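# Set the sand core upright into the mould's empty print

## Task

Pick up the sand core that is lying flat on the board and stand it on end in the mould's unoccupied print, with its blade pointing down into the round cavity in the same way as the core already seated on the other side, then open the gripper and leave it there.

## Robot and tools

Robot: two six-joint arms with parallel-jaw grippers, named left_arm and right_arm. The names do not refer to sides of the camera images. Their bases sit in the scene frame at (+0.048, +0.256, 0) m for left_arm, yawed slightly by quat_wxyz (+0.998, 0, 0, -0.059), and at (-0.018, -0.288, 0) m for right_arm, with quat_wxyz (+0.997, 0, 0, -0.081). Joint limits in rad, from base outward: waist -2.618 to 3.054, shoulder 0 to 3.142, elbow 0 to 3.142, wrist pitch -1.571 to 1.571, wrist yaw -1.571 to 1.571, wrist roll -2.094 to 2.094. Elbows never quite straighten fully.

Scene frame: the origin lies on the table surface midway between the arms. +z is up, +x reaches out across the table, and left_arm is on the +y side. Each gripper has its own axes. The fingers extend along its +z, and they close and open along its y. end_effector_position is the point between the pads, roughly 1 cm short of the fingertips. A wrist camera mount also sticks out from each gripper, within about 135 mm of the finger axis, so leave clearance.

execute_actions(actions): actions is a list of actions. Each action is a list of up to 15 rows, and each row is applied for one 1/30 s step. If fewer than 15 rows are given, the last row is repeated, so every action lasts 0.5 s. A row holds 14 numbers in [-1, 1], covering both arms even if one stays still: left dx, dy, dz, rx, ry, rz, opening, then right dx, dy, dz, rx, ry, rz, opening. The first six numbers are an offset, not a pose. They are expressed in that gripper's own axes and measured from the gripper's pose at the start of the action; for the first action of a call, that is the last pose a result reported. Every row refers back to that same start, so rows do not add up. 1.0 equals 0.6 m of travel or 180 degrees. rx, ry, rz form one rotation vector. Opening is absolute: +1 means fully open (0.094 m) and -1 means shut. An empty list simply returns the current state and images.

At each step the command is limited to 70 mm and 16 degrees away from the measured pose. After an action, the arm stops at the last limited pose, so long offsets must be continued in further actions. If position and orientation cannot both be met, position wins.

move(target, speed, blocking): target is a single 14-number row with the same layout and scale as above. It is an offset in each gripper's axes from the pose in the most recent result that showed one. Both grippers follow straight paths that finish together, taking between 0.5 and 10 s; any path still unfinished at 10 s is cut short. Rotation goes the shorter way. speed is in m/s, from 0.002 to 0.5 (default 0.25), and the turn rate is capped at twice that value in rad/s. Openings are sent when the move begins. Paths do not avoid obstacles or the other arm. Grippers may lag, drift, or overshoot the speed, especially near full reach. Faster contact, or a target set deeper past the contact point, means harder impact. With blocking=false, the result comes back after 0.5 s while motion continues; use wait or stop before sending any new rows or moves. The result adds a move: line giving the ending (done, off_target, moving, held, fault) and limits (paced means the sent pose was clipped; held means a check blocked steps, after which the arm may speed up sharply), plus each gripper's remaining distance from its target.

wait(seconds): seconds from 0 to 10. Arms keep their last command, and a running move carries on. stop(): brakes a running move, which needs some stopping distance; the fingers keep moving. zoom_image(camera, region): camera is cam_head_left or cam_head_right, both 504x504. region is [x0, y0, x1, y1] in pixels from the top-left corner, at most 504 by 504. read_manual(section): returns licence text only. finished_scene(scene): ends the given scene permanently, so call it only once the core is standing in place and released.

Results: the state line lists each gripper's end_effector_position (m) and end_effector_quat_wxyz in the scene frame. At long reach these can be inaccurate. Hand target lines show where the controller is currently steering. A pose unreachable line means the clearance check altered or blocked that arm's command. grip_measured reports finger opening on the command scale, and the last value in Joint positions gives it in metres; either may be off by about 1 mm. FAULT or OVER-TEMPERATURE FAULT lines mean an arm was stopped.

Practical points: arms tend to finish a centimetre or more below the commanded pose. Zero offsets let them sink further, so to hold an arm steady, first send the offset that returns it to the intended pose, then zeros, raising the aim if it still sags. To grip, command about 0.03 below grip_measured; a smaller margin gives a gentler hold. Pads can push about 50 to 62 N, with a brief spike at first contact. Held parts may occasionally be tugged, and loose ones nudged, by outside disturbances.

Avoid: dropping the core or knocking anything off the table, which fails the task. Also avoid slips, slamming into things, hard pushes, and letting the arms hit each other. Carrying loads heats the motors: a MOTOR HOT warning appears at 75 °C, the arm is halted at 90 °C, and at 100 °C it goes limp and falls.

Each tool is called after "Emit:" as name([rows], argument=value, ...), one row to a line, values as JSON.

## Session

Emit:
execute_actions(actions=[])

Scene clock: 0.00 s.
left_arm: end_effector_position=(+0.3541, +0.4607, +0.1154) grip_measured=+1.000 end_effector_quat_wxyz=(+0.615, +0.420, +0.570, +0.346) | right_arm: end_effector_position=(+0.3014, -0.5319, +0.2123) grip_measured=+1.000 end_effector_quat_wxyz=(-0.135, -0.361, +0.887, -0.254)
Joint positions: left_arm=[1.169 1.983 0.431 1.542 1.174 1.156 0.094] | right_arm=[-0.258  1.883  1.884 -1.367  0.55  -1.252  0.094]
Joint velocities: left_arm=[-0.002 -0.027  0.002  0.022  0.081 -0.066  0.   ] | right_arm=[ 0.002 -0.007  0.007 -0.051  0.022 -0.007  0.   ]
Motor temperatures (°C, as the motors report them): left_arm=[24 27 29 28 27 26] | right_arm=[26 35 30 29 25 25]
Hand target (left_arm): +0.354, +0.460, +0.112; +0.617, +0.415, +0.578, +0.336
Hand target (right_arm): +0.301, -0.532, +0.217; -0.133, -0.359, +0.887, -0.258

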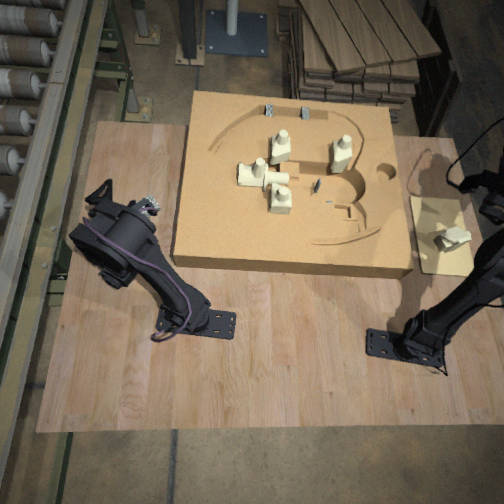

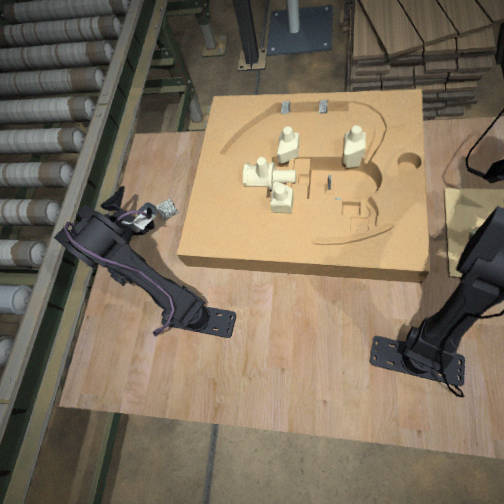

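Emit:
zoom_image(camera="cam_head_left", region=[400, 180, 504, 284])

Emit:
zoom_image(camera="cam_head_left", region=[260, 120, 400, 260])

Emit:
zoom_image(camera="cam_head_right", region=[270, 110, 410, 250])

Region (400, 180, 504, 284) of cam_head_left's 504x504 image, scaled by 4.846, with more detail than that image has.

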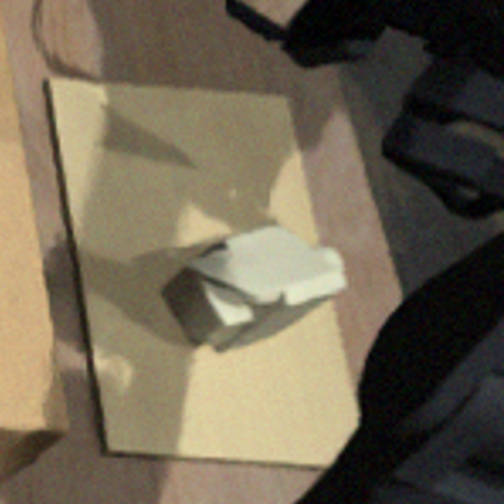

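Region (260, 120, 400, 260) of cam_head_left's 504x504 image, scaled by 3.600, with more detail than that image has.

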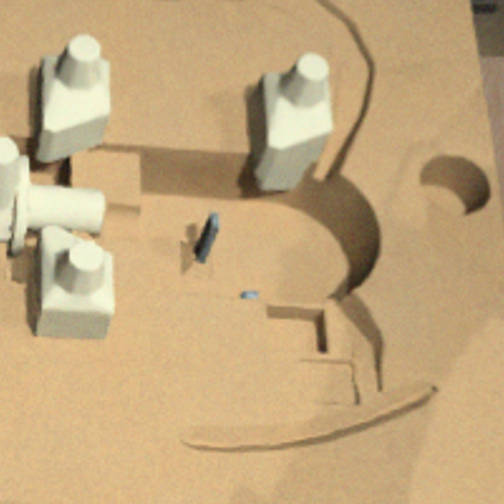

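Region (270, 110, 410, 250) of cam_head_right's 504x504 image, scaled by 3.600, with more detail than that image has.

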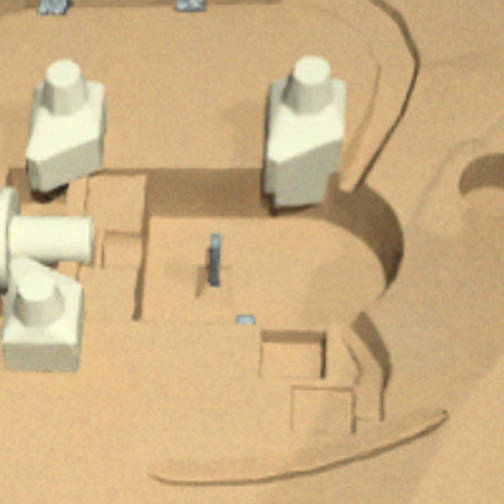

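Emit:
zoom_image(camera="cam_head_left", region=[425, 215, 485, 265])

Region (425, 215, 485, 265) of cam_head_left's 504x504 image, scaled by 8.400, with more detail than that image has.

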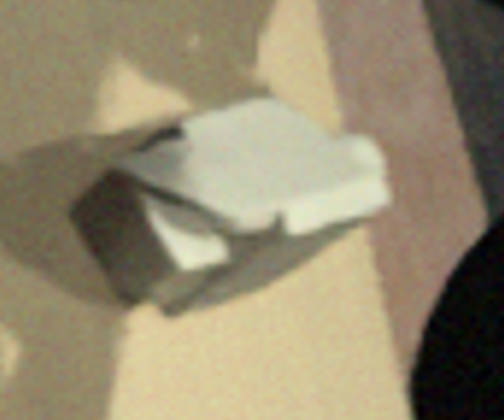

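Emit:
move(target=[0,0,0,0,0,0,1,-0.0873,0.1035,0.03,-0.0604,-0.1802,-0.2305,1], speed=0.3)

Emit:
zoom_image(camera="cam_head_left", region=[390, 170, 504, 284])

Scene clock: 92.27 s.
left_arm: end_effector_position=(+0.3541, +0.4607, +0.1166) grip_measured=+1.000 end_effector_quat_wxyz=(+0.615, +0.422, +0.567, +0.349) | right_arm: end_effector_position=(+0.2971, -0.4767, +0.1536) grip_measured=+1.000 end_effector_quat_wxyz=(+0.007, +0.688, -0.725, +0.015)
Joint positions: left_arm=[1.169 1.983 0.431 1.551 1.174 1.156 0.094] | right_arm=[-0.37   1.924  1.826 -1.448  0.022 -2.051  0.094]
Joint velocities: left_arm=[-0.002 -0.002  0.002  0.022 -0.037 -0.051  0.   ] | right_arm=[ 0.002 -0.007 -0.002  0.051 -0.051 -0.125  0.   ]
Motor temperatures (°C, as the motors report them): left_arm=[24 32 29 33 27 26] | right_arm=[26 43 33 27 26 25]
Hand target (left_arm): +0.354, +0.461, +0.115; +0.615, +0.420, +0.570, +0.346
Hand target (right_arm): +0.292, -0.474, +0.153; +0.003, +0.689, -0.725, -0.001
Off the commanded pose (left_arm): 0.001 m, 1 deg.
Off the commanded pose (right_arm): 0.005 m, 2 deg.
move: done

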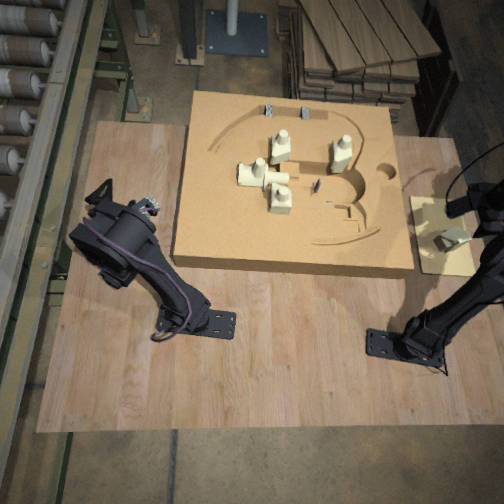

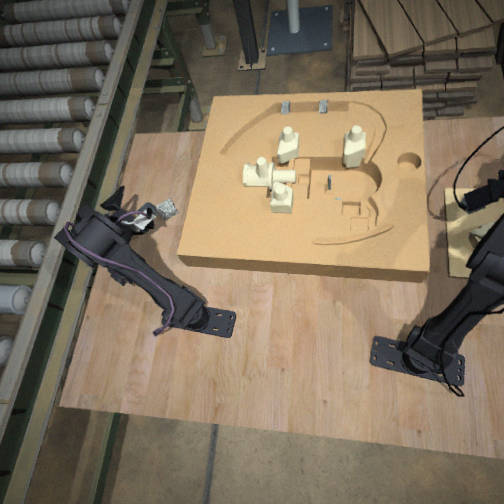

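Region (390, 170, 504, 284) of cam_head_left's 504x504 image, scaled by 4.421, with more detail than that image has.

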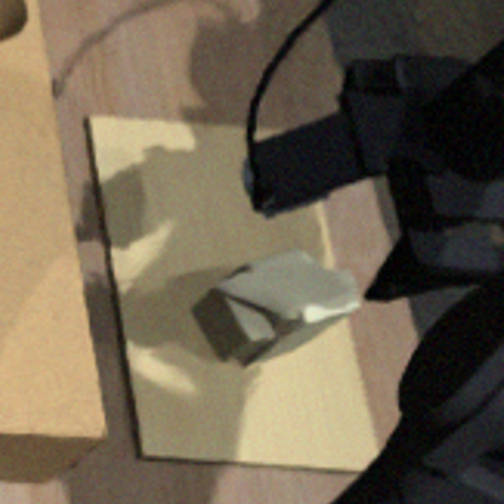

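Emit:
move(target=[0,0,0,0,0,0,1,-0.003,0.006,0.095,0,0,-0.01,1], speed=0.15)

Emit:
zoom_image(camera="cam_head_left", region=[390, 170, 504, 284])

Scene clock: 95.90 s.
left_arm: end_effector_position=(+0.3541, +0.4607, +0.1179) grip_measured=+1.000 end_effector_quat_wxyz=(+0.615, +0.424, +0.565, +0.352) | right_arm: end_effector_position=(+0.2970, -0.4764, +0.0956) grip_measured=+1.000 end_effector_quat_wxyz=(+0.007, +0.697, -0.717, +0.012)
Joint positions: left_arm=[1.169 1.983 0.431 1.56  1.174 1.156 0.094] | right_arm=[-0.37   1.923  1.594 -1.223  0.02  -2.076  0.094]
Joint velocities: left_arm=[ 0.002 -0.002  0.012  0.022 -0.066 -0.007  0.   ] | right_arm=[-0.027 -0.017  0.007 -0.037 -0.022 -0.022  0.   ]
Motor temperatures (°C, as the motors report them): left_arm=[24 32 29 33 27 26] | right_arm=[26 43 33 27 26 25]
Hand target (left_arm): +0.354, +0.461, +0.117; +0.615, +0.422, +0.567, +0.349
Hand target (right_arm): +0.294, -0.476, +0.097; +0.007, +0.699, -0.714, +0.014
Off the commanded pose (left_arm): 0.001 m, 1 deg.
Off the commanded pose (right_arm): 0.003 m, 0 deg.
move: done

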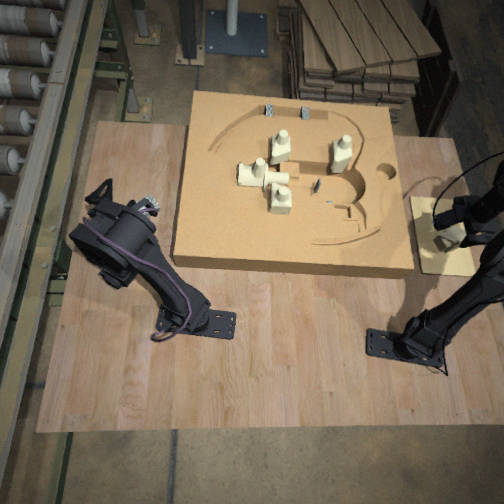

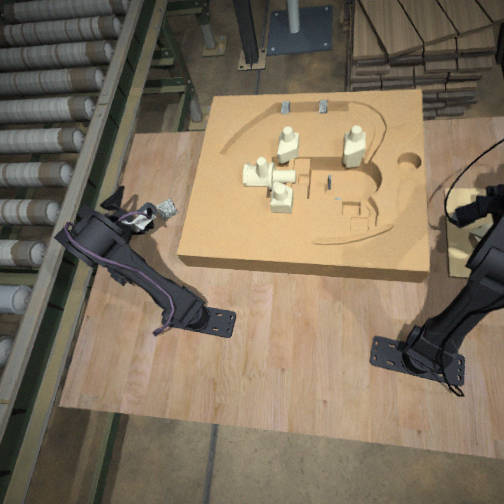

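Region (390, 170, 504, 284) of cam_head_left's 504x504 image, scaled by 4.421, with more detail than that image has.

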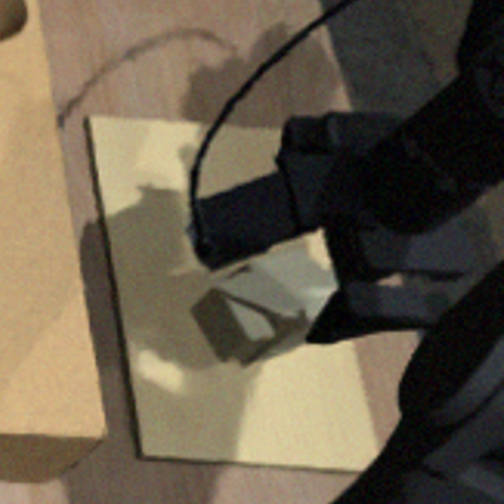

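Emit:
move(target=[0,0,0,0,0,0,1,0.007,-0.002,0.08,0,0,0,1], speed=0.1)

Emit:
zoom_image(camera="cam_head_left", region=[390, 170, 504, 284])

Scene clock: 99.37 s.
left_arm: end_effector_position=(+0.3541, +0.4606, +0.1192) grip_measured=+1.000 end_effector_quat_wxyz=(+0.614, +0.425, +0.562, +0.355) | right_arm: end_effector_position=(+0.3029, -0.4799, +0.0523) grip_measured=+1.000 end_effector_quat_wxyz=(+0.006, +0.698, -0.716, +0.017)
Joint positions: left_arm=[1.169 1.983 0.431 1.569 1.174 1.156 0.094] | right_arm=[-0.37   1.967  1.48  -1.055  0.02  -2.078  0.094]
Joint velocities: left_arm=[ 0.007  0.007 -0.017 -0.022  0.081  0.051  0.   ] | right_arm=[-0.017  0.027  0.012  0.022 -0.081  0.007  0.   ]
Motor temperatures (°C, as the motors report them): left_arm=[24 32 29 33 27 26] | right_arm=[26 43 33 27 26 25]
Hand target (left_arm): +0.354, +0.461, +0.118; +0.615, +0.424, +0.564, +0.352
Hand target (right_arm): +0.298, -0.481, +0.048; +0.008, +0.697, -0.717, +0.012
Off the commanded pose (left_arm): 0.001 m, 1 deg.
Off the commanded pose (right_arm): 0.007 m, 1 deg.
move: done

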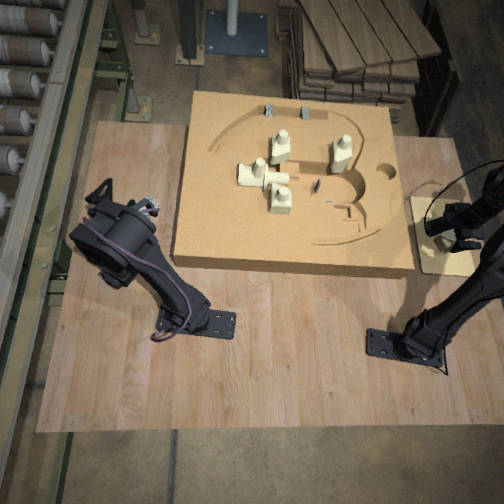

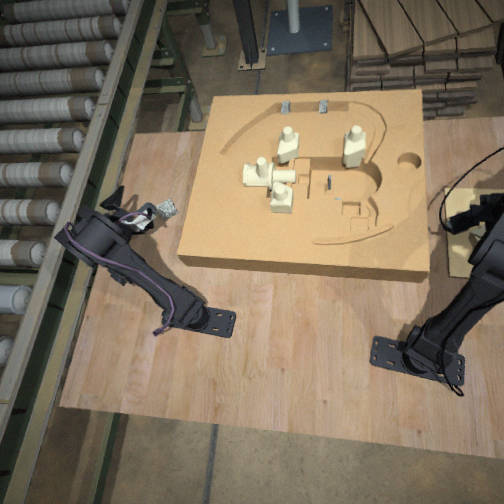

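Region (390, 170, 504, 284) of cam_head_left's 504x504 image, scaled by 4.421, with more detail than that image has.

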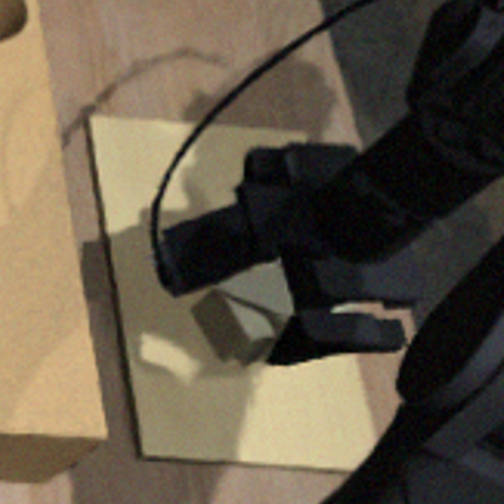

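Emit:
execute_actions([
  [[0,0,0,0,0,0,1,0.002,0.008,0.01,0,0,0,0.95],[0,0,0,0,0,0,1,0.002,0.009,0.012,0,0,0,0.9],[0,0,0,0,0,0,1,0.002,0.010,0.014,0,0,0,0.85],[0,0,0,0,0,0,1,0.002,0.011,0.016,0,0,0,0.8],[0,0,0,0,0,0,1,0.002,0.012,0.018,0,0,0,0.75],[0,0,0,0,0,0,1,0.002,0.012,0.02,0,0,0,0.7],[0,0,0,0,0,0,1,0.002,0.012,0.02,0,0,0,0.66],[0,0,0,0,0,0,1,0.002,0.012,0.02,0,0,0,0.62],[0,0,0,0,0,0,1,0.002,0.012,0.02,0,0,0,0.58],[0,0,0,0,0,0,1,0.002,0.012,0.02,0,0,0,0.55],[0,0,0,0,0,0,1,0.002,0.012,0.02,0,0,0,0.52],[0,0,0,0,0,0,1,0.002,0.012,0.02,0,0,0,0.49],[0,0,0,0,0,0,1,0.002,0.012,0.02,0,0,0,0.46],[0,0,0,0,0,0,1,0.002,0.012,0.02,0,0,0,0.43],[0,0,0,0,0,0,1,0.002,0.012,0.02,0,0,0,0.40]],
  [[0,0,0,0,0,0,1,0,0,0,0,0,0,0.38],[0,0,0,0,0,0,1,0,0,0,0,0,0,0.36],[0,0,0,0,0,0,1,0,0,0,0,0,0,0.34],[0,0,0,0,0,0,1,0,0,0,0,0,0,0.32],[0,0,0,0,0,0,1,0,0,0,0,0,0,0.30],[0,0,0,0,0,0,1,0,0,0,0,0,0,0.28],[0,0,0,0,0,0,1,0,0,0,0,0,0,0.26],[0,0,0,0,0,0,1,0,0,0,0,0,0,0.24],[0,0,0,0,0,0,1,0,0,0,0,0,0,0.22],[0,0,0,0,0,0,1,0,0,0,0,0,0,0.20],[0,0,0,0,0,0,1,0,0,0,0,0,0,0.185],[0,0,0,0,0,0,1,0,0,0,0,0,0,0.17],[0,0,0,0,0,0,1,0,0,0,0,0,0,0.155],[0,0,0,0,0,0,1,0,0,0,0,0,0,0.14],[0,0,0,0,0,0,1,0,0,0,0,0,0,0.13]],
])

Emit:
wait(seconds=0.4)

Emit:
zoom_image(camera="cam_head_left", region=[390, 170, 504, 284])

Scene clock: 104.80 s.
left_arm: end_effector_position=(+0.3541, +0.4606, +0.1215) grip_measured=+1.000 end_effector_quat_wxyz=(+0.613, +0.428, +0.557, +0.361) | right_arm: end_effector_position=(+0.2969, -0.4805, +0.0422) grip_measured=+0.346 end_effector_quat_wxyz=(+0.010, +0.697, -0.716, +0.014)
Joint positions: left_arm=[1.169 1.983 0.431 1.586 1.174 1.156 0.094] | right_arm=[-0.377  1.967  1.439 -1.022  0.026 -2.084  0.063]
Joint velocities: left_arm=[ 0.012 -0.012  0.022  0.037  0.022 -0.022  0.   ] | right_arm=[-0.007 -0.002 -0.002 -0.022  0.066  0.007  0.   ]
Motor temperatures (°C, as the motors report them): left_arm=[24 32 29 33 27 26] | right_arm=[26 43 33 27 26 25]
Hand target (left_arm): +0.354, +0.461, +0.120; +0.614, +0.427, +0.559, +0.358
Hand target (right_arm): +0.297, -0.480, +0.042; +0.009, +0.697, -0.716, +0.014
Off the commanded pose (left_arm): 0.001 m, 0 deg.
Off the commanded pose (right_arm): 0.000 m, 0 deg.

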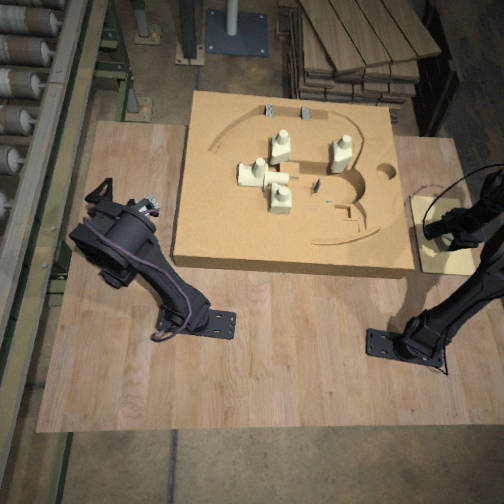

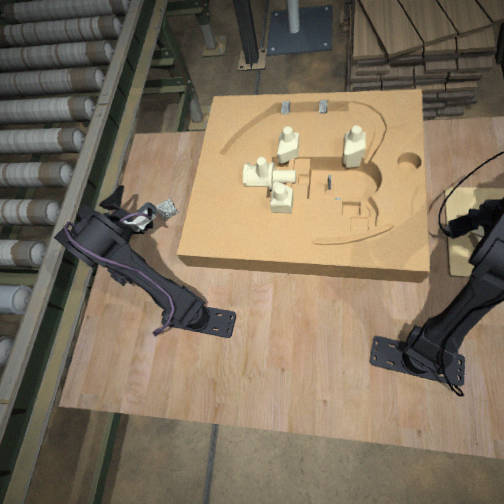

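Scene clock: 105.20 s.
left_arm: end_effector_position=(+0.3541, +0.4606, +0.1216) grip_measured=+1.000 end_effector_quat_wxyz=(+0.613, +0.428, +0.556, +0.361) | right_arm: end_effector_position=(+0.2969, -0.4805, +0.0422) grip_measured=+0.346 end_effector_quat_wxyz=(+0.010, +0.697, -0.716, +0.014)
Joint positions: left_arm=[1.169 1.983 0.431 1.587 1.174 1.156 0.094] | right_arm=[-0.377  1.967  1.439 -1.022  0.026 -2.084  0.063]
Joint velocities: left_arm=[ 0.012 -0.012 -0.002 -0.037 -0.037 -0.037  0.   ] | right_arm=[ 0.002  0.017  0.027  0.022 -0.007  0.007 -0.001]
Motor temperatures (°C, as the motors report them): left_arm=[24 32 29 33 27 26] | right_arm=[26 43 33 27 26 25]
Hand target (left_arm): +0.354, +0.461, +0.120; +0.614, +0.427, +0.559, +0.358
Hand target (right_arm): +0.297, -0.480, +0.042; +0.009, +0.697, -0.716, +0.014
Off the commanded pose (left_arm): 0.001 m, 1 deg.
Off the commanded pose (right_arm): 0.000 m, 0 deg.
wait: 0.40 s; at rest by 0.17 s

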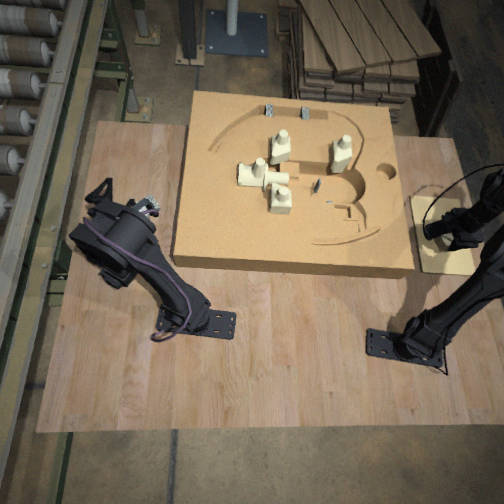

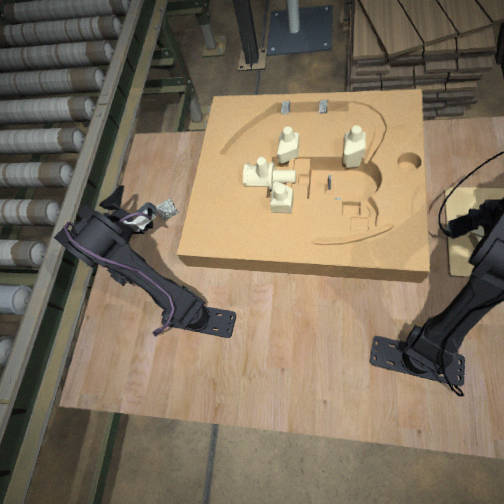

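Region (390, 170, 504, 284) of cam_head_left's 504x504 image, scaled by 4.421, with more detail than that image has.

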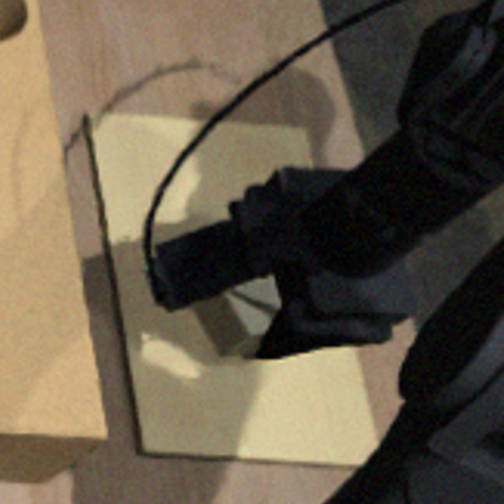

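Emit:
move(target=[0,0,0,0,0,0,1,0,0,-0.008,0,0,0.14,0.315], speed=0.2)

Emit:
execute_actions([
  [[0,0,0,0,0,0,1,0,0,0.006,0,0,0,0.315],[0,0,0,0,0,0,1,0,0,0.006,0,0,0,0.315],[0,0,0,0,0,0,1,0,0,0.006,0,0,0,0.315],[0,0,0,0,0,0,1,0,0,0.006,0,0,0,0.315],[0,0,0,0,0,0,1,0,0,0.004,0,0,0,0.34],[0,0,0,0,0,0,1,0,0,0.002,0,0,0,0.38],[0,0,0,0,0,0,1,0,0,0.0,0,0,0,0.44],[0,0,0,0,0,0,1,0,0,0.0,0,0,0,0.52],[0,0,0,0,0,0,1,0,0,0.0,0,0,0,0.6],[0,0,0,0,0,0,1,0,0,0.0,0,0,0,0.7],[0,0,0,0,0,0,1,0,0,0.0,0,0,0,0.8]],
])

Emit:
zoom_image(camera="cam_head_left", region=[390, 170, 504, 284])

Scene clock: 109.50 s.
left_arm: end_effector_position=(+0.3541, +0.4606, +0.1216) grip_measured=+1.000 end_effector_quat_wxyz=(+0.613, +0.429, +0.556, +0.361) | right_arm: end_effector_position=(+0.2962, -0.4781, +0.0422) grip_measured=+0.347 end_effector_quat_wxyz=(-0.004, -0.530, +0.848, -0.010)
Joint positions: left_arm=[1.169 1.983 0.431 1.587 1.174 1.156 0.094] | right_arm=[-0.377  1.967  1.439 -1.029  0.017 -1.657  0.063]
Joint velocities: left_arm=[ 0.017 -0.007  0.002 -0.022 -0.051 -0.007  0.   ] | right_arm=[ 0.002 -0.012  0.007 -0.022 -0.007  0.037  0.001]
Motor temperatures (°C, as the motors report them): left_arm=[24 32 29 33 27 26] | right_arm=[26 43 33 27 25 25]
Hand target (left_arm): +0.354, +0.461, +0.122; +0.613, +0.429, +0.557, +0.361
Hand target (right_arm): +0.297, -0.480, +0.047; -0.007, -0.524, +0.851, -0.015
Off the commanded pose (left_arm): 0.000 m, 0 deg.
Off the commanded pose (right_arm): 0.005 m, 1 deg.
joint sent to its limit (left arm) — the command would take joint 4 (wrist pitch) past its upper limit, so that joint was sent only as far as its limit.
move: done

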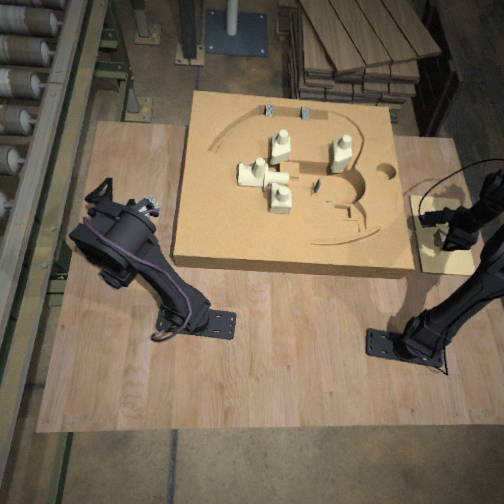

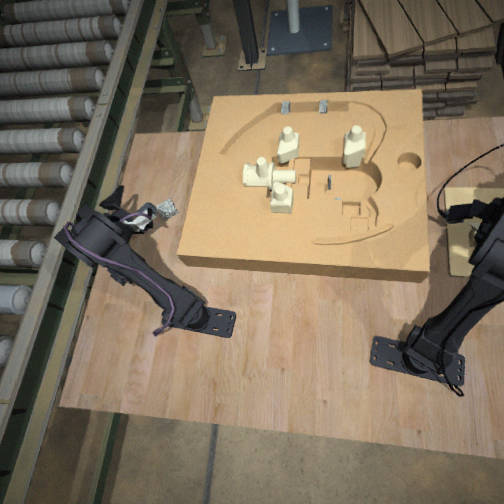

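Scene clock: 110.00 s.
left_arm: end_effector_position=(+0.3541, +0.4606, +0.1216) grip_measured=+1.000 end_effector_quat_wxyz=(+0.613, +0.429, +0.556, +0.361) | right_arm: end_effector_position=(+0.2963, -0.4780, +0.0422) grip_measured=+0.798 end_effector_quat_wxyz=(-0.004, -0.530, +0.848, -0.010)
Joint positions: left_arm=[1.169 1.983 0.431 1.587 1.174 1.156 0.094] | right_arm=[-0.377  1.967  1.439 -1.029  0.016 -1.657  0.084]
Joint velocities: left_arm=[ 0.002 -0.007 -0.007 -0.007  0.066 -0.066  0.   ] | right_arm=[ 0.002  0.002 -0.017 -0.037 -0.037  0.022 -0.001]
Motor temperatures (°C, as the motors report them): left_arm=[24 32 29 33 27 26] | right_arm=[26 43 33 27 25 25]
Hand target (left_arm): +0.354, +0.461, +0.122; +0.613, +0.429, +0.557, +0.361
Hand target (right_arm): +0.296, -0.478, +0.042; -0.004, -0.530, +0.848, -0.010
Off the commanded pose (left_arm): 0.000 m, 0 deg.
Off the commanded pose (right_arm): 0.000 m, 0 deg.
joint sent to its limit (left arm) — the command would take joint 4 (wrist pitch) past its upper limit, so that joint was sent only as far as its limit.

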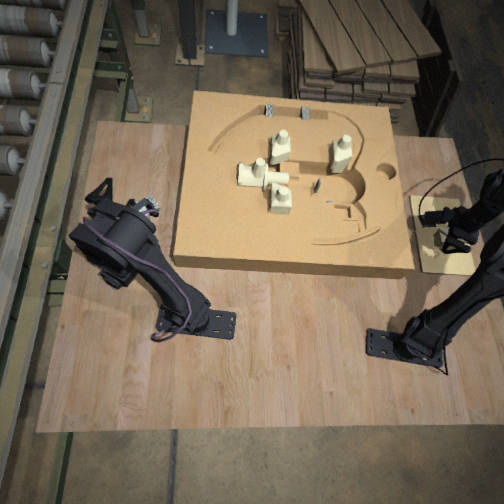

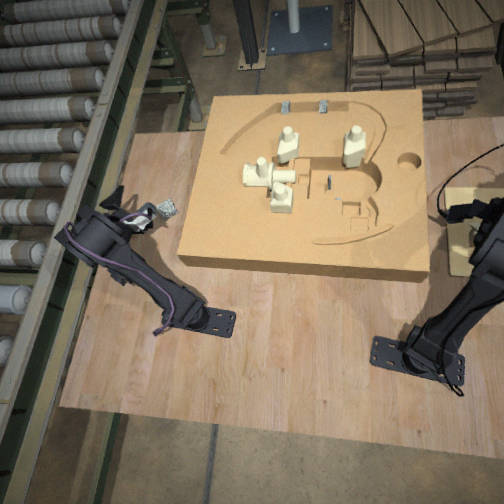

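Region (390, 170, 504, 284) of cam_head_left's 504x504 image, scaled by 4.421, with more detail than that image has.

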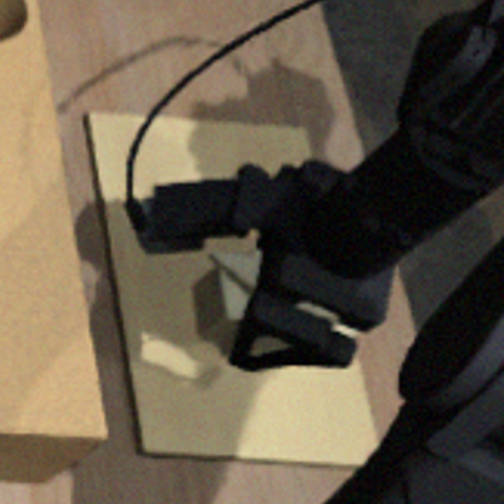

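Emit:
execute_actions([
  [[0,0,0,0,0,0,1,0,0,0,0,0,-0.01,0.8],[0,0,0,0,0,0,1,0,0,0,0,0,-0.02,0.78],[0,0,0,0,0,0,1,0,0,0,0,0,-0.03,0.76],[0,0,0,0,0,0,1,0,0,0,0,0,-0.04,0.73],[0,0,0,0,0,0,1,0,0,0,0,0,-0.05,0.7],[0,0,0,0,0,0,1,0,0,0,0,0,-0.06,0.66],[0,0,0,0,0,0,1,0,0,0,0,0,-0.07,0.62],[0,0,0,0,0,0,1,0,0,0,0,0,-0.078,0.58],[0,0,0,0,0,0,1,0,0,0,0,0,-0.083,0.54],[0,0,0,0,0,0,1,0,0,0,0,0,-0.083,0.5],[0,0,0,0,0,0,1,0,0,0,0,0,-0.083,0.46],[0,0,0,0,0,0,1,0,0,0,0,0,-0.083,0.42],[0,0,0,0,0,0,1,0,0,0,0,0,-0.083,0.38],[0,0,0,0,0,0,1,0,0,0,0,0,-0.083,0.35],[0,0,0,0,0,0,1,0,0,0,0,0,-0.083,0.32]],
  [[0,0,0,0,0,0,1,0,0,0,0,0,0,0.30],[0,0,0,0,0,0,1,0,0,0,0,0,0,0.28],[0,0,0,0,0,0,1,0,0,0,0,0,0,0.26],[0,0,0,0,0,0,1,0,0,0,0,0,0,0.245],[0,0,0,0,0,0,1,0,0,0,0,0,0,0.23],[0,0,0,0,0,0,1,0,0,0,0,0,0,0.215],[0,0,0,0,0,0,1,0,0,0,0,0,0,0.20],[0,0,0,0,0,0,1,0,0,0,0,0,0,0.19],[0,0,0,0,0,0,1,0,0,0,0,0,0,0.18],[0,0,0,0,0,0,1,0,0,0,0,0,0,0.17],[0,0,0,0,0,0,1,0,0,0,0,0,0,0.16],[0,0,0,0,0,0,1,0,0,0,0,0,0,0.15],[0,0,0,0,0,0,1,0,0,0,0,0,0,0.14],[0,0,0,0,0,0,1,0,0,0,0,0,0,0.13]],
])

Scene clock: 115.53 s.
left_arm: end_effector_position=(+0.3541, +0.4606, +0.1216) grip_measured=+1.000 end_effector_quat_wxyz=(+0.613, +0.429, +0.556, +0.361) | right_arm: end_effector_position=(+0.2954, -0.4779, +0.0422) grip_measured=+0.211 end_effector_quat_wxyz=(+0.007, +0.622, -0.783, +0.008)
Joint positions: left_arm=[1.169 1.983 0.431 1.587 1.174 1.156 0.094] | right_arm=[-0.377  1.967  1.439 -1.032  0.018 -1.883  0.057]
Joint velocities: left_arm=[-0.007 -0.002 -0.007 -0.037 -0.007 -0.007  0.   ] | right_arm=[-0.007 -0.002  0.017 -0.007  0.007  0.022 -0.001]
Motor temperatures (°C, as the motors report them): left_arm=[24 32 29 33 27 26] | right_arm=[26 43 33 27 25 25]
Hand target (left_arm): +0.354, +0.461, +0.122; +0.613, +0.429, +0.557, +0.361
Hand target (right_arm): +0.296, -0.478, +0.042; -0.005, -0.622, +0.783, -0.009
Off the commanded pose (left_arm): 0.000 m, 0 deg.
Off the commanded pose (right_arm): 0.001 m, 0 deg.
joint sent to its limit (left arm) — the command would take joint 4 (wrist pitch) past its upper limit, so that joint was sent only as far as its limit.

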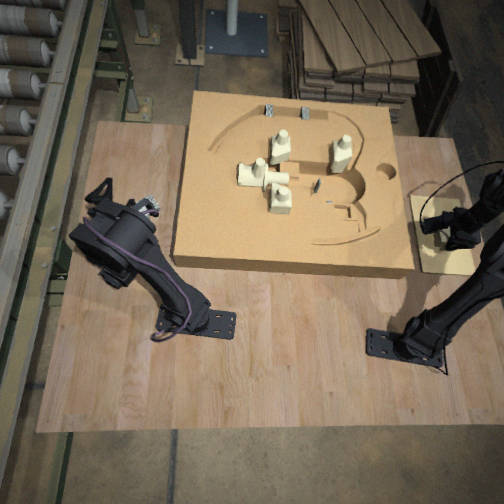

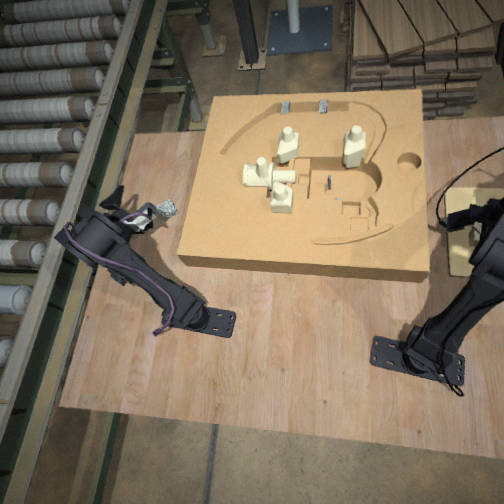

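Emit:
execute_actions([
  [[0,0,0,0,0,0,1,0,0,0,0,0,0,0.22],[0,0,0,0,0,0,1,0,0,0,0,0,0,0.27],[0,0,0,0,0,0,1,0,0,0,0,0,-0.01,0.31],[0,0,0,0,0,0,1,0,0,0,0,0,-0.02,0.31],[0,0,0,0,0,0,1,0,0,0,0,0,-0.03,0.31],[0,0,0,0,0,0,1,0,0,0,0,0,-0.034,0.31],[0,0,0,0,0,0,1,0,0,0,0,0,-0.034,0.30],[0,0,0,0,0,0,1,0,0,0,0,0,-0.034,0.28],[0,0,0,0,0,0,1,0,0,0,0,0,-0.034,0.26],[0,0,0,0,0,0,1,0,0,0,0,0,-0.034,0.24],[0,0,0,0,0,0,1,0,0,0,0,0,-0.034,0.22],[0,0,0,0,0,0,1,0,0,0,0,0,-0.034,0.20],[0,0,0,0,0,0,1,0,0,0,0,0,-0.034,0.18],[0,0,0,0,0,0,1,0,0,0,0,0,-0.034,0.16],[0,0,0,0,0,0,1,0,0,0,0,0,-0.034,0.135]],
])

Emit:
wait(seconds=0.3)

Scene clock: 125.73 s.
left_arm: end_effector_position=(+0.3541, +0.4606, +0.1216) grip_measured=+1.000 end_effector_quat_wxyz=(+0.613, +0.429, +0.556, +0.361) | right_arm: end_effector_position=(+0.2954, -0.4780, +0.0422) grip_measured=+0.170 end_effector_quat_wxyz=(+0.007, +0.657, -0.754, +0.008)
Joint positions: left_arm=[1.169 1.983 0.431 1.587 1.174 1.156 0.094] | right_arm=[-0.377  1.967  1.439 -1.032  0.019 -1.974  0.055]
Joint velocities: left_arm=[ 0.007  0.002 -0.007 -0.066 -0.007 -0.066  0.   ] | right_arm=[ 0.007 -0.002 -0.017 -0.022 -0.051 -0.081 -0.   ]
Motor temperatures (°C, as the motors report them): left_arm=[24 33 29 34 27 26] | right_arm=[26 43 33 27 25 25]
Hand target (left_arm): +0.354, +0.461, +0.122; +0.613, +0.429, +0.557, +0.361
Hand target (right_arm): +0.295, -0.478, +0.042; -0.007, -0.663, +0.748, -0.008
Off the commanded pose (left_arm): 0.000 m, 0 deg.
Off the commanded pose (right_arm): 0.000 m, 1 deg.
joint sent to its limit (left arm) — the command would take joint 4 (wrist pitch) past its upper limit, so that joint was sent only as far as its limit.

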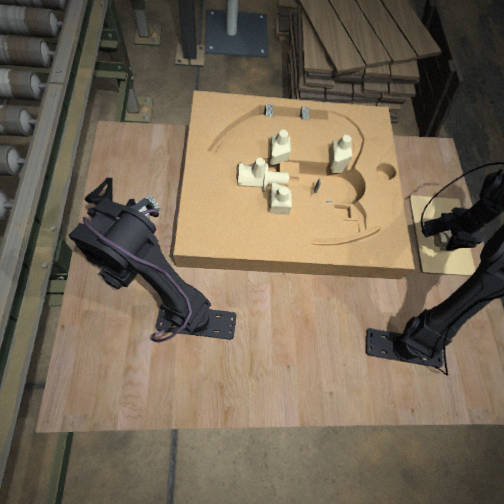

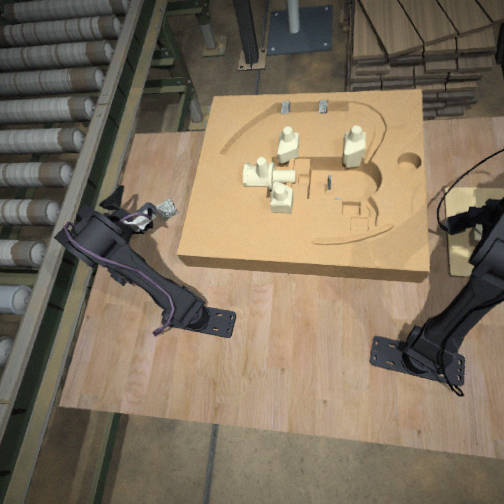

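Scene clock: 126.03 s.
left_arm: end_effector_position=(+0.3541, +0.4606, +0.1216) grip_measured=+1.000 end_effector_quat_wxyz=(+0.613, +0.429, +0.556, +0.361) | right_arm: end_effector_position=(+0.2954, -0.4780, +0.0422) grip_measured=+0.170 end_effector_quat_wxyz=(+0.007, +0.659, -0.752, +0.008)
Joint positions: left_arm=[1.169 1.983 0.431 1.587 1.174 1.156 0.094] | right_arm=[-0.377  1.967  1.439 -1.032  0.019 -1.978  0.055]
Joint velocities: left_arm=[ 0.012 -0.012 -0.007 -0.022  0.037  0.022  0.   ] | right_arm=[ 0.002  0.012 -0.002 -0.051 -0.037 -0.022 -0.001]
Motor temperatures (°C, as the motors report them): left_arm=[24 33 29 34 27 26] | right_arm=[26 43 33 27 25 25]
Hand target (left_arm): +0.354, +0.461, +0.122; +0.613, +0.429, +0.557, +0.361
Hand target (right_arm): +0.295, -0.478, +0.042; -0.007, -0.663, +0.748, -0.008
Off the commanded pose (left_arm): 0.000 m, 0 deg.
Off the commanded pose (right_arm): 0.000 m, 1 deg.
wait: 0.30 s; at rest by 0.17 s

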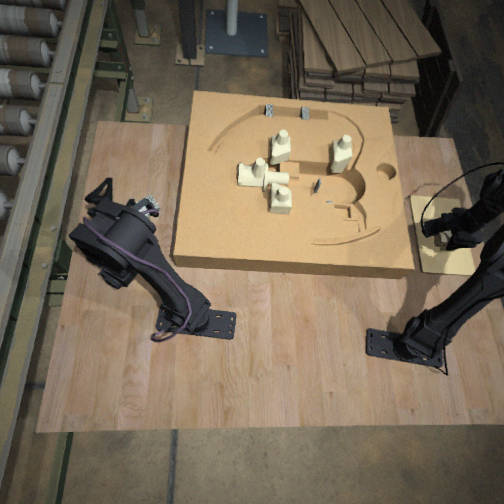

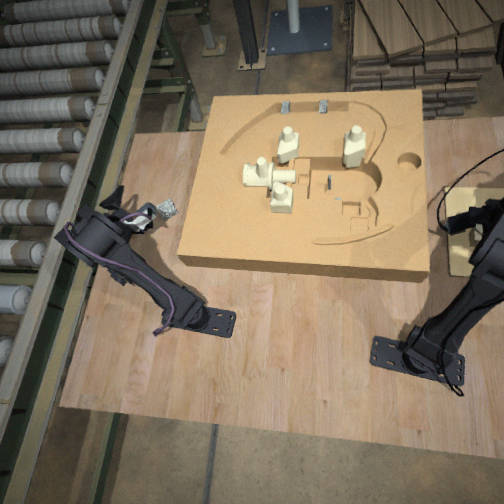

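Emit:
move(target=[0,0,0,0,0,0,1,0,0,-0.215,0,0,0,0.135], speed=0.15)

Emit:
zoom_image(camera="cam_head_left", region=[230, 190, 350, 290])

Scene clock: 132.20 s.
left_arm: end_effector_position=(+0.3541, +0.4606, +0.1216) grip_measured=+1.000 end_effector_quat_wxyz=(+0.613, +0.429, +0.556, +0.361) | right_arm: end_effector_position=(+0.2951, -0.4778, +0.1588) grip_measured=+0.170 end_effector_quat_wxyz=(+0.009, +0.659, -0.752, +0.001)
Joint positions: left_arm=[1.169 1.983 0.431 1.587 1.174 1.156 0.094] | right_arm=[-0.377  1.954  1.888 -1.509  0.019 -1.978  0.055]
Joint velocities: left_arm=[ 0.007  0.002  0.002 -0.007  0.081 -0.066  0.   ] | right_arm=[-0.007 -0.022 -0.002  0.007  0.007 -0.037 -0.   ]
Motor temperatures (°C, as the motors report them): left_arm=[24 33 29 34 27 26] | right_arm=[26 44 33 27 25 25]
Hand target (left_arm): +0.354, +0.461, +0.122; +0.613, +0.429, +0.557, +0.361
Hand target (right_arm): +0.296, -0.477, +0.171; -0.007, -0.659, +0.752, -0.008
Off the commanded pose (left_arm): 0.000 m, 0 deg.
Off the commanded pose (right_arm): 0.013 m, 1 deg.
joint sent to its limit (left arm) — the command would take joint 4 (wrist pitch) past its upper limit, so that joint was sent only as far as its limit.
move: off_target (right_arm)

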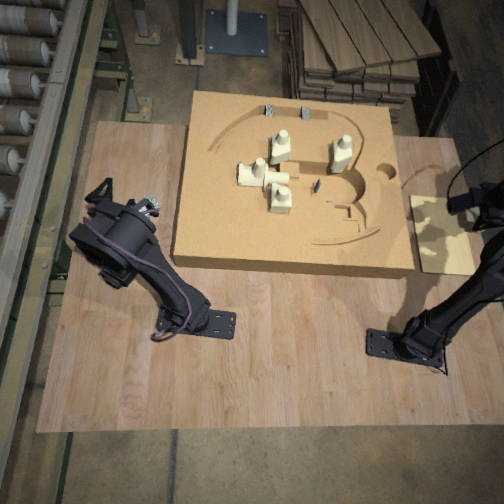

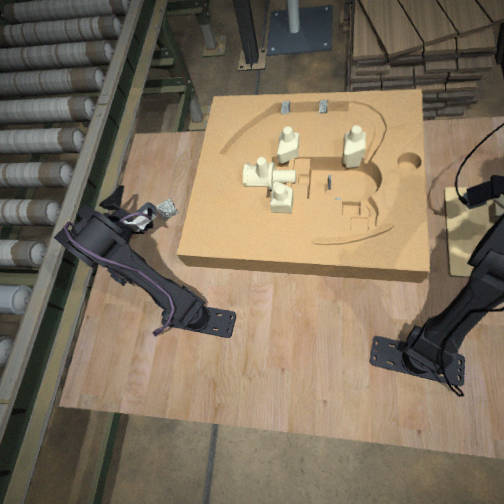

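Region (230, 190, 350, 290) of cam_head_left's 504x504 image, scaled by 4.200, with more detail than that image has.

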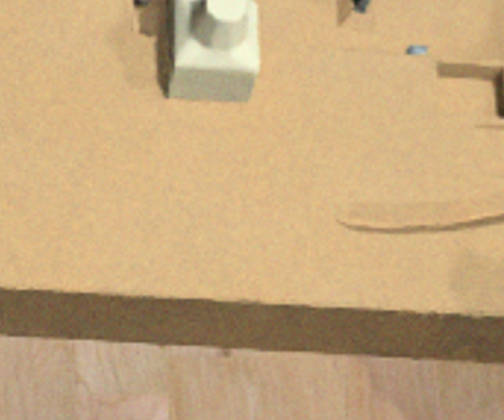

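Emit:
move(target=[0,0,0,0,0,0,1,-0.828,0.259,-0.017,0,0,0.375,0.135], speed=0.25)

Emit:
zoom_image(camera="cam_head_left", region=[220, 170, 360, 300])

Emit:
zoom_image(camera="cam_head_right", region=[200, 170, 340, 300])

Scene clock: 138.07 s.
left_arm: end_effector_position=(+0.3541, +0.4606, +0.1216) grip_measured=+1.000 end_effector_quat_wxyz=(+0.613, +0.429, +0.556, +0.361) | right_arm: end_effector_position=(+0.2025, +0.0389, +0.1616) grip_measured=+0.172 end_effector_quat_wxyz=(-0.005, -0.136, +0.991, +0.018)
Joint positions: left_arm=[1.169 1.983 0.431 1.587 1.174 1.156 0.094] | right_arm=[ 1.123  2.06   2.052 -1.544 -0.033  0.688  0.055]
Joint velocities: left_arm=[-0.002 -0.007  0.002 -0.11  -0.051 -0.022  0.   ] | right_arm=[-0.007  0.012 -0.002 -0.007  0.022  0.081  0.001]
Motor temperatures (°C, as the motors report them): left_arm=[24 33 29 34 27 26] | right_arm=[26 44 34 26 25 25]
Hand target (left_arm): +0.354, +0.461, +0.122; +0.613, +0.429, +0.557, +0.361
Hand target (right_arm): +0.206, +0.040, +0.179; +0.010, -0.130, +0.991, +0.033
Off the commanded pose (left_arm): 0.000 m, 0 deg.
Off the commanded pose (right_arm): 0.006 m, 3 deg.
joint sent to its limit (left arm) — the command would take joint 4 (wrist pitch) past its upper limit, so that joint was sent only as far as its limit.
joint sent to its limit (right arm) — the command would take joint 4 (wrist pitch) past its lower limit, so that joint was sent only as far as its limit.
move: off_target (right_arm)

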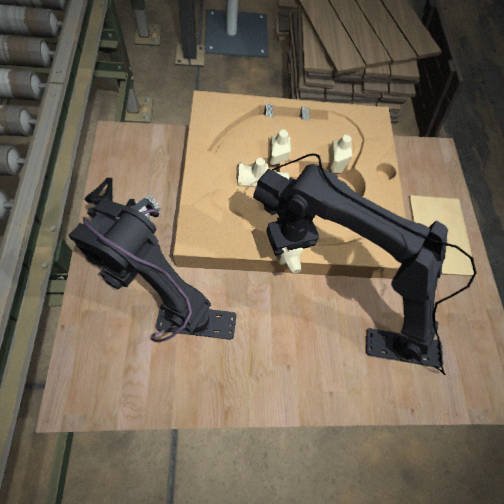

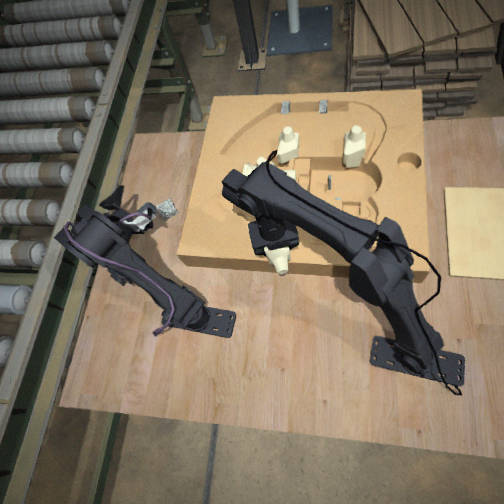

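Region (220, 170, 360, 300) of cam_head_left's 504x504 image, scaled by 3.600, with more detail than that image has; it fills the top 468 rows of this view, and the rest is white.

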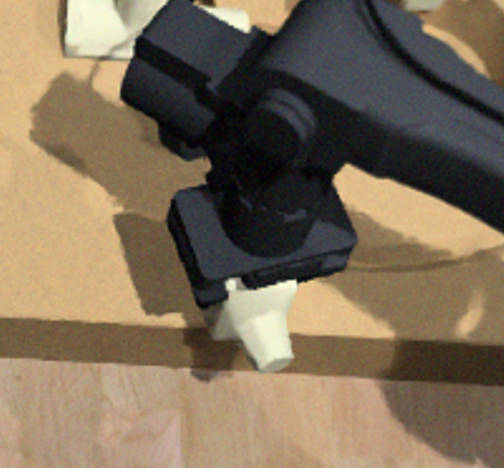

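Region (200, 170, 340, 300) of cam_head_right's 504x504 image, scaled by 3.600, with more detail than that image has; it fills the top 468 rows of this view, and the rest is white.

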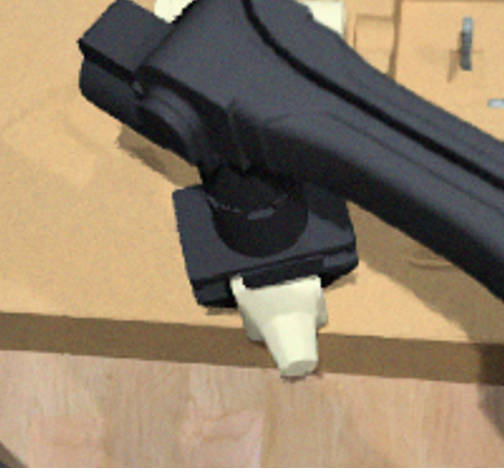

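Emit:
move(target=[0,0,0,0,0,0,1,-0.04,0.0,0.045,0.01,0,0,0.135], speed=0.08)

Emit:
zoom_image(camera="cam_head_left", region=[240, 200, 340, 300])

Emit:
zoom_image(camera="cam_head_right", region=[230, 200, 330, 300])

Scene clock: 141.17 s.
left_arm: end_effector_position=(+0.3541, +0.4606, +0.1216) grip_measured=+1.000 end_effector_quat_wxyz=(+0.613, +0.429, +0.556, +0.361) | right_arm: end_effector_position=(+0.2160, +0.0417, +0.1227) grip_measured=+0.170 end_effector_quat_wxyz=(-0.024, -0.135, +0.990, -0.013)
Joint positions: left_arm=[1.169 1.983 0.431 1.587 1.174 1.156 0.094] | right_arm=[ 1.107  2.162  2.052 -1.513 -0.018  0.673  0.055]
Joint velocities: left_arm=[ 0.022 -0.037  0.007  0.022  0.022  0.022  0.   ] | right_arm=[ 0.007 -0.002  0.012 -0.022  0.022  0.022 -0.   ]
Motor temperatures (°C, as the motors report them): left_arm=[24 33 29 34 27 26] | right_arm=[26 45 35 26 25 25]
Hand target (left_arm): +0.354, +0.461, +0.122; +0.613, +0.429, +0.557, +0.361
Hand target (right_arm): +0.224, +0.046, +0.134; -0.003, -0.136, +0.991, +0.002
Off the commanded pose (left_arm): 0.000 m, 0 deg.
Off the commanded pose (right_arm): 0.016 m, 3 deg.
joint sent to its limit (left arm) — the command would take joint 4 (wrist pitch) past its upper limit, so that joint was sent only as far as its limit.
move: off_target (right_arm)

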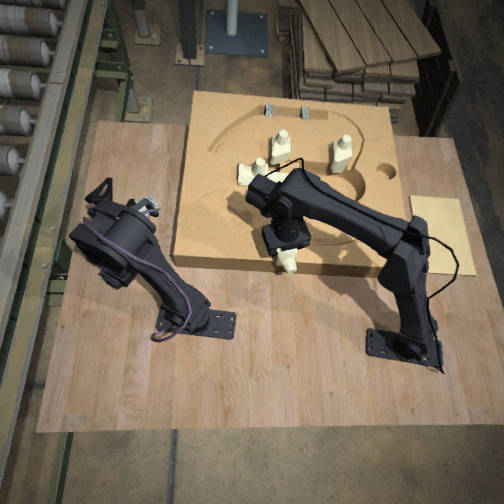

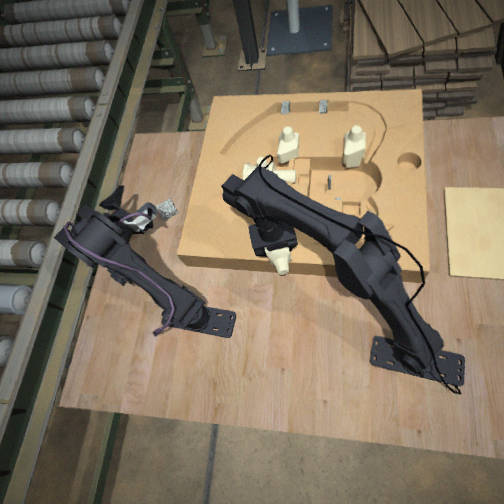

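Region (240, 200, 340, 300) of cam_head_left's 504x504 image, scaled by 5.040, with more detail than that image has.

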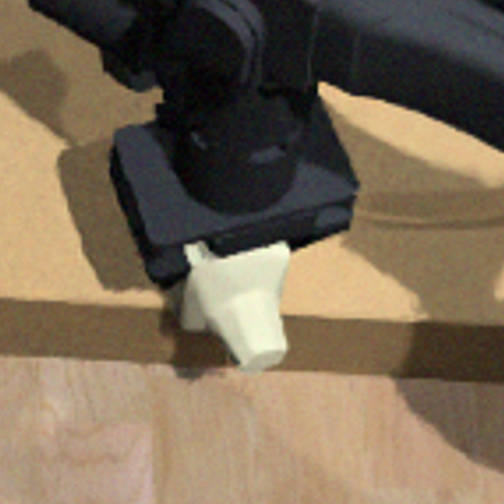

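Region (230, 200, 330, 300) of cam_head_right's 504x504 image, scaled by 5.040, with more detail than that image has.

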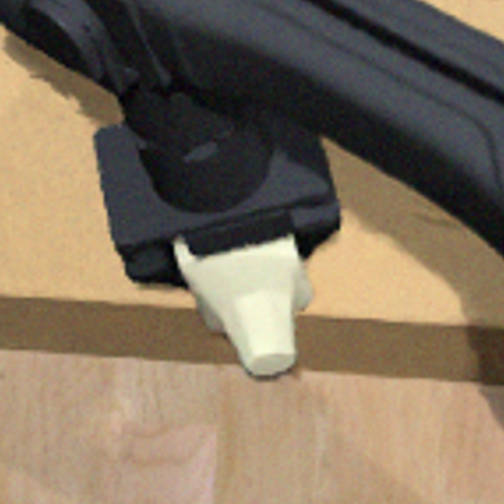

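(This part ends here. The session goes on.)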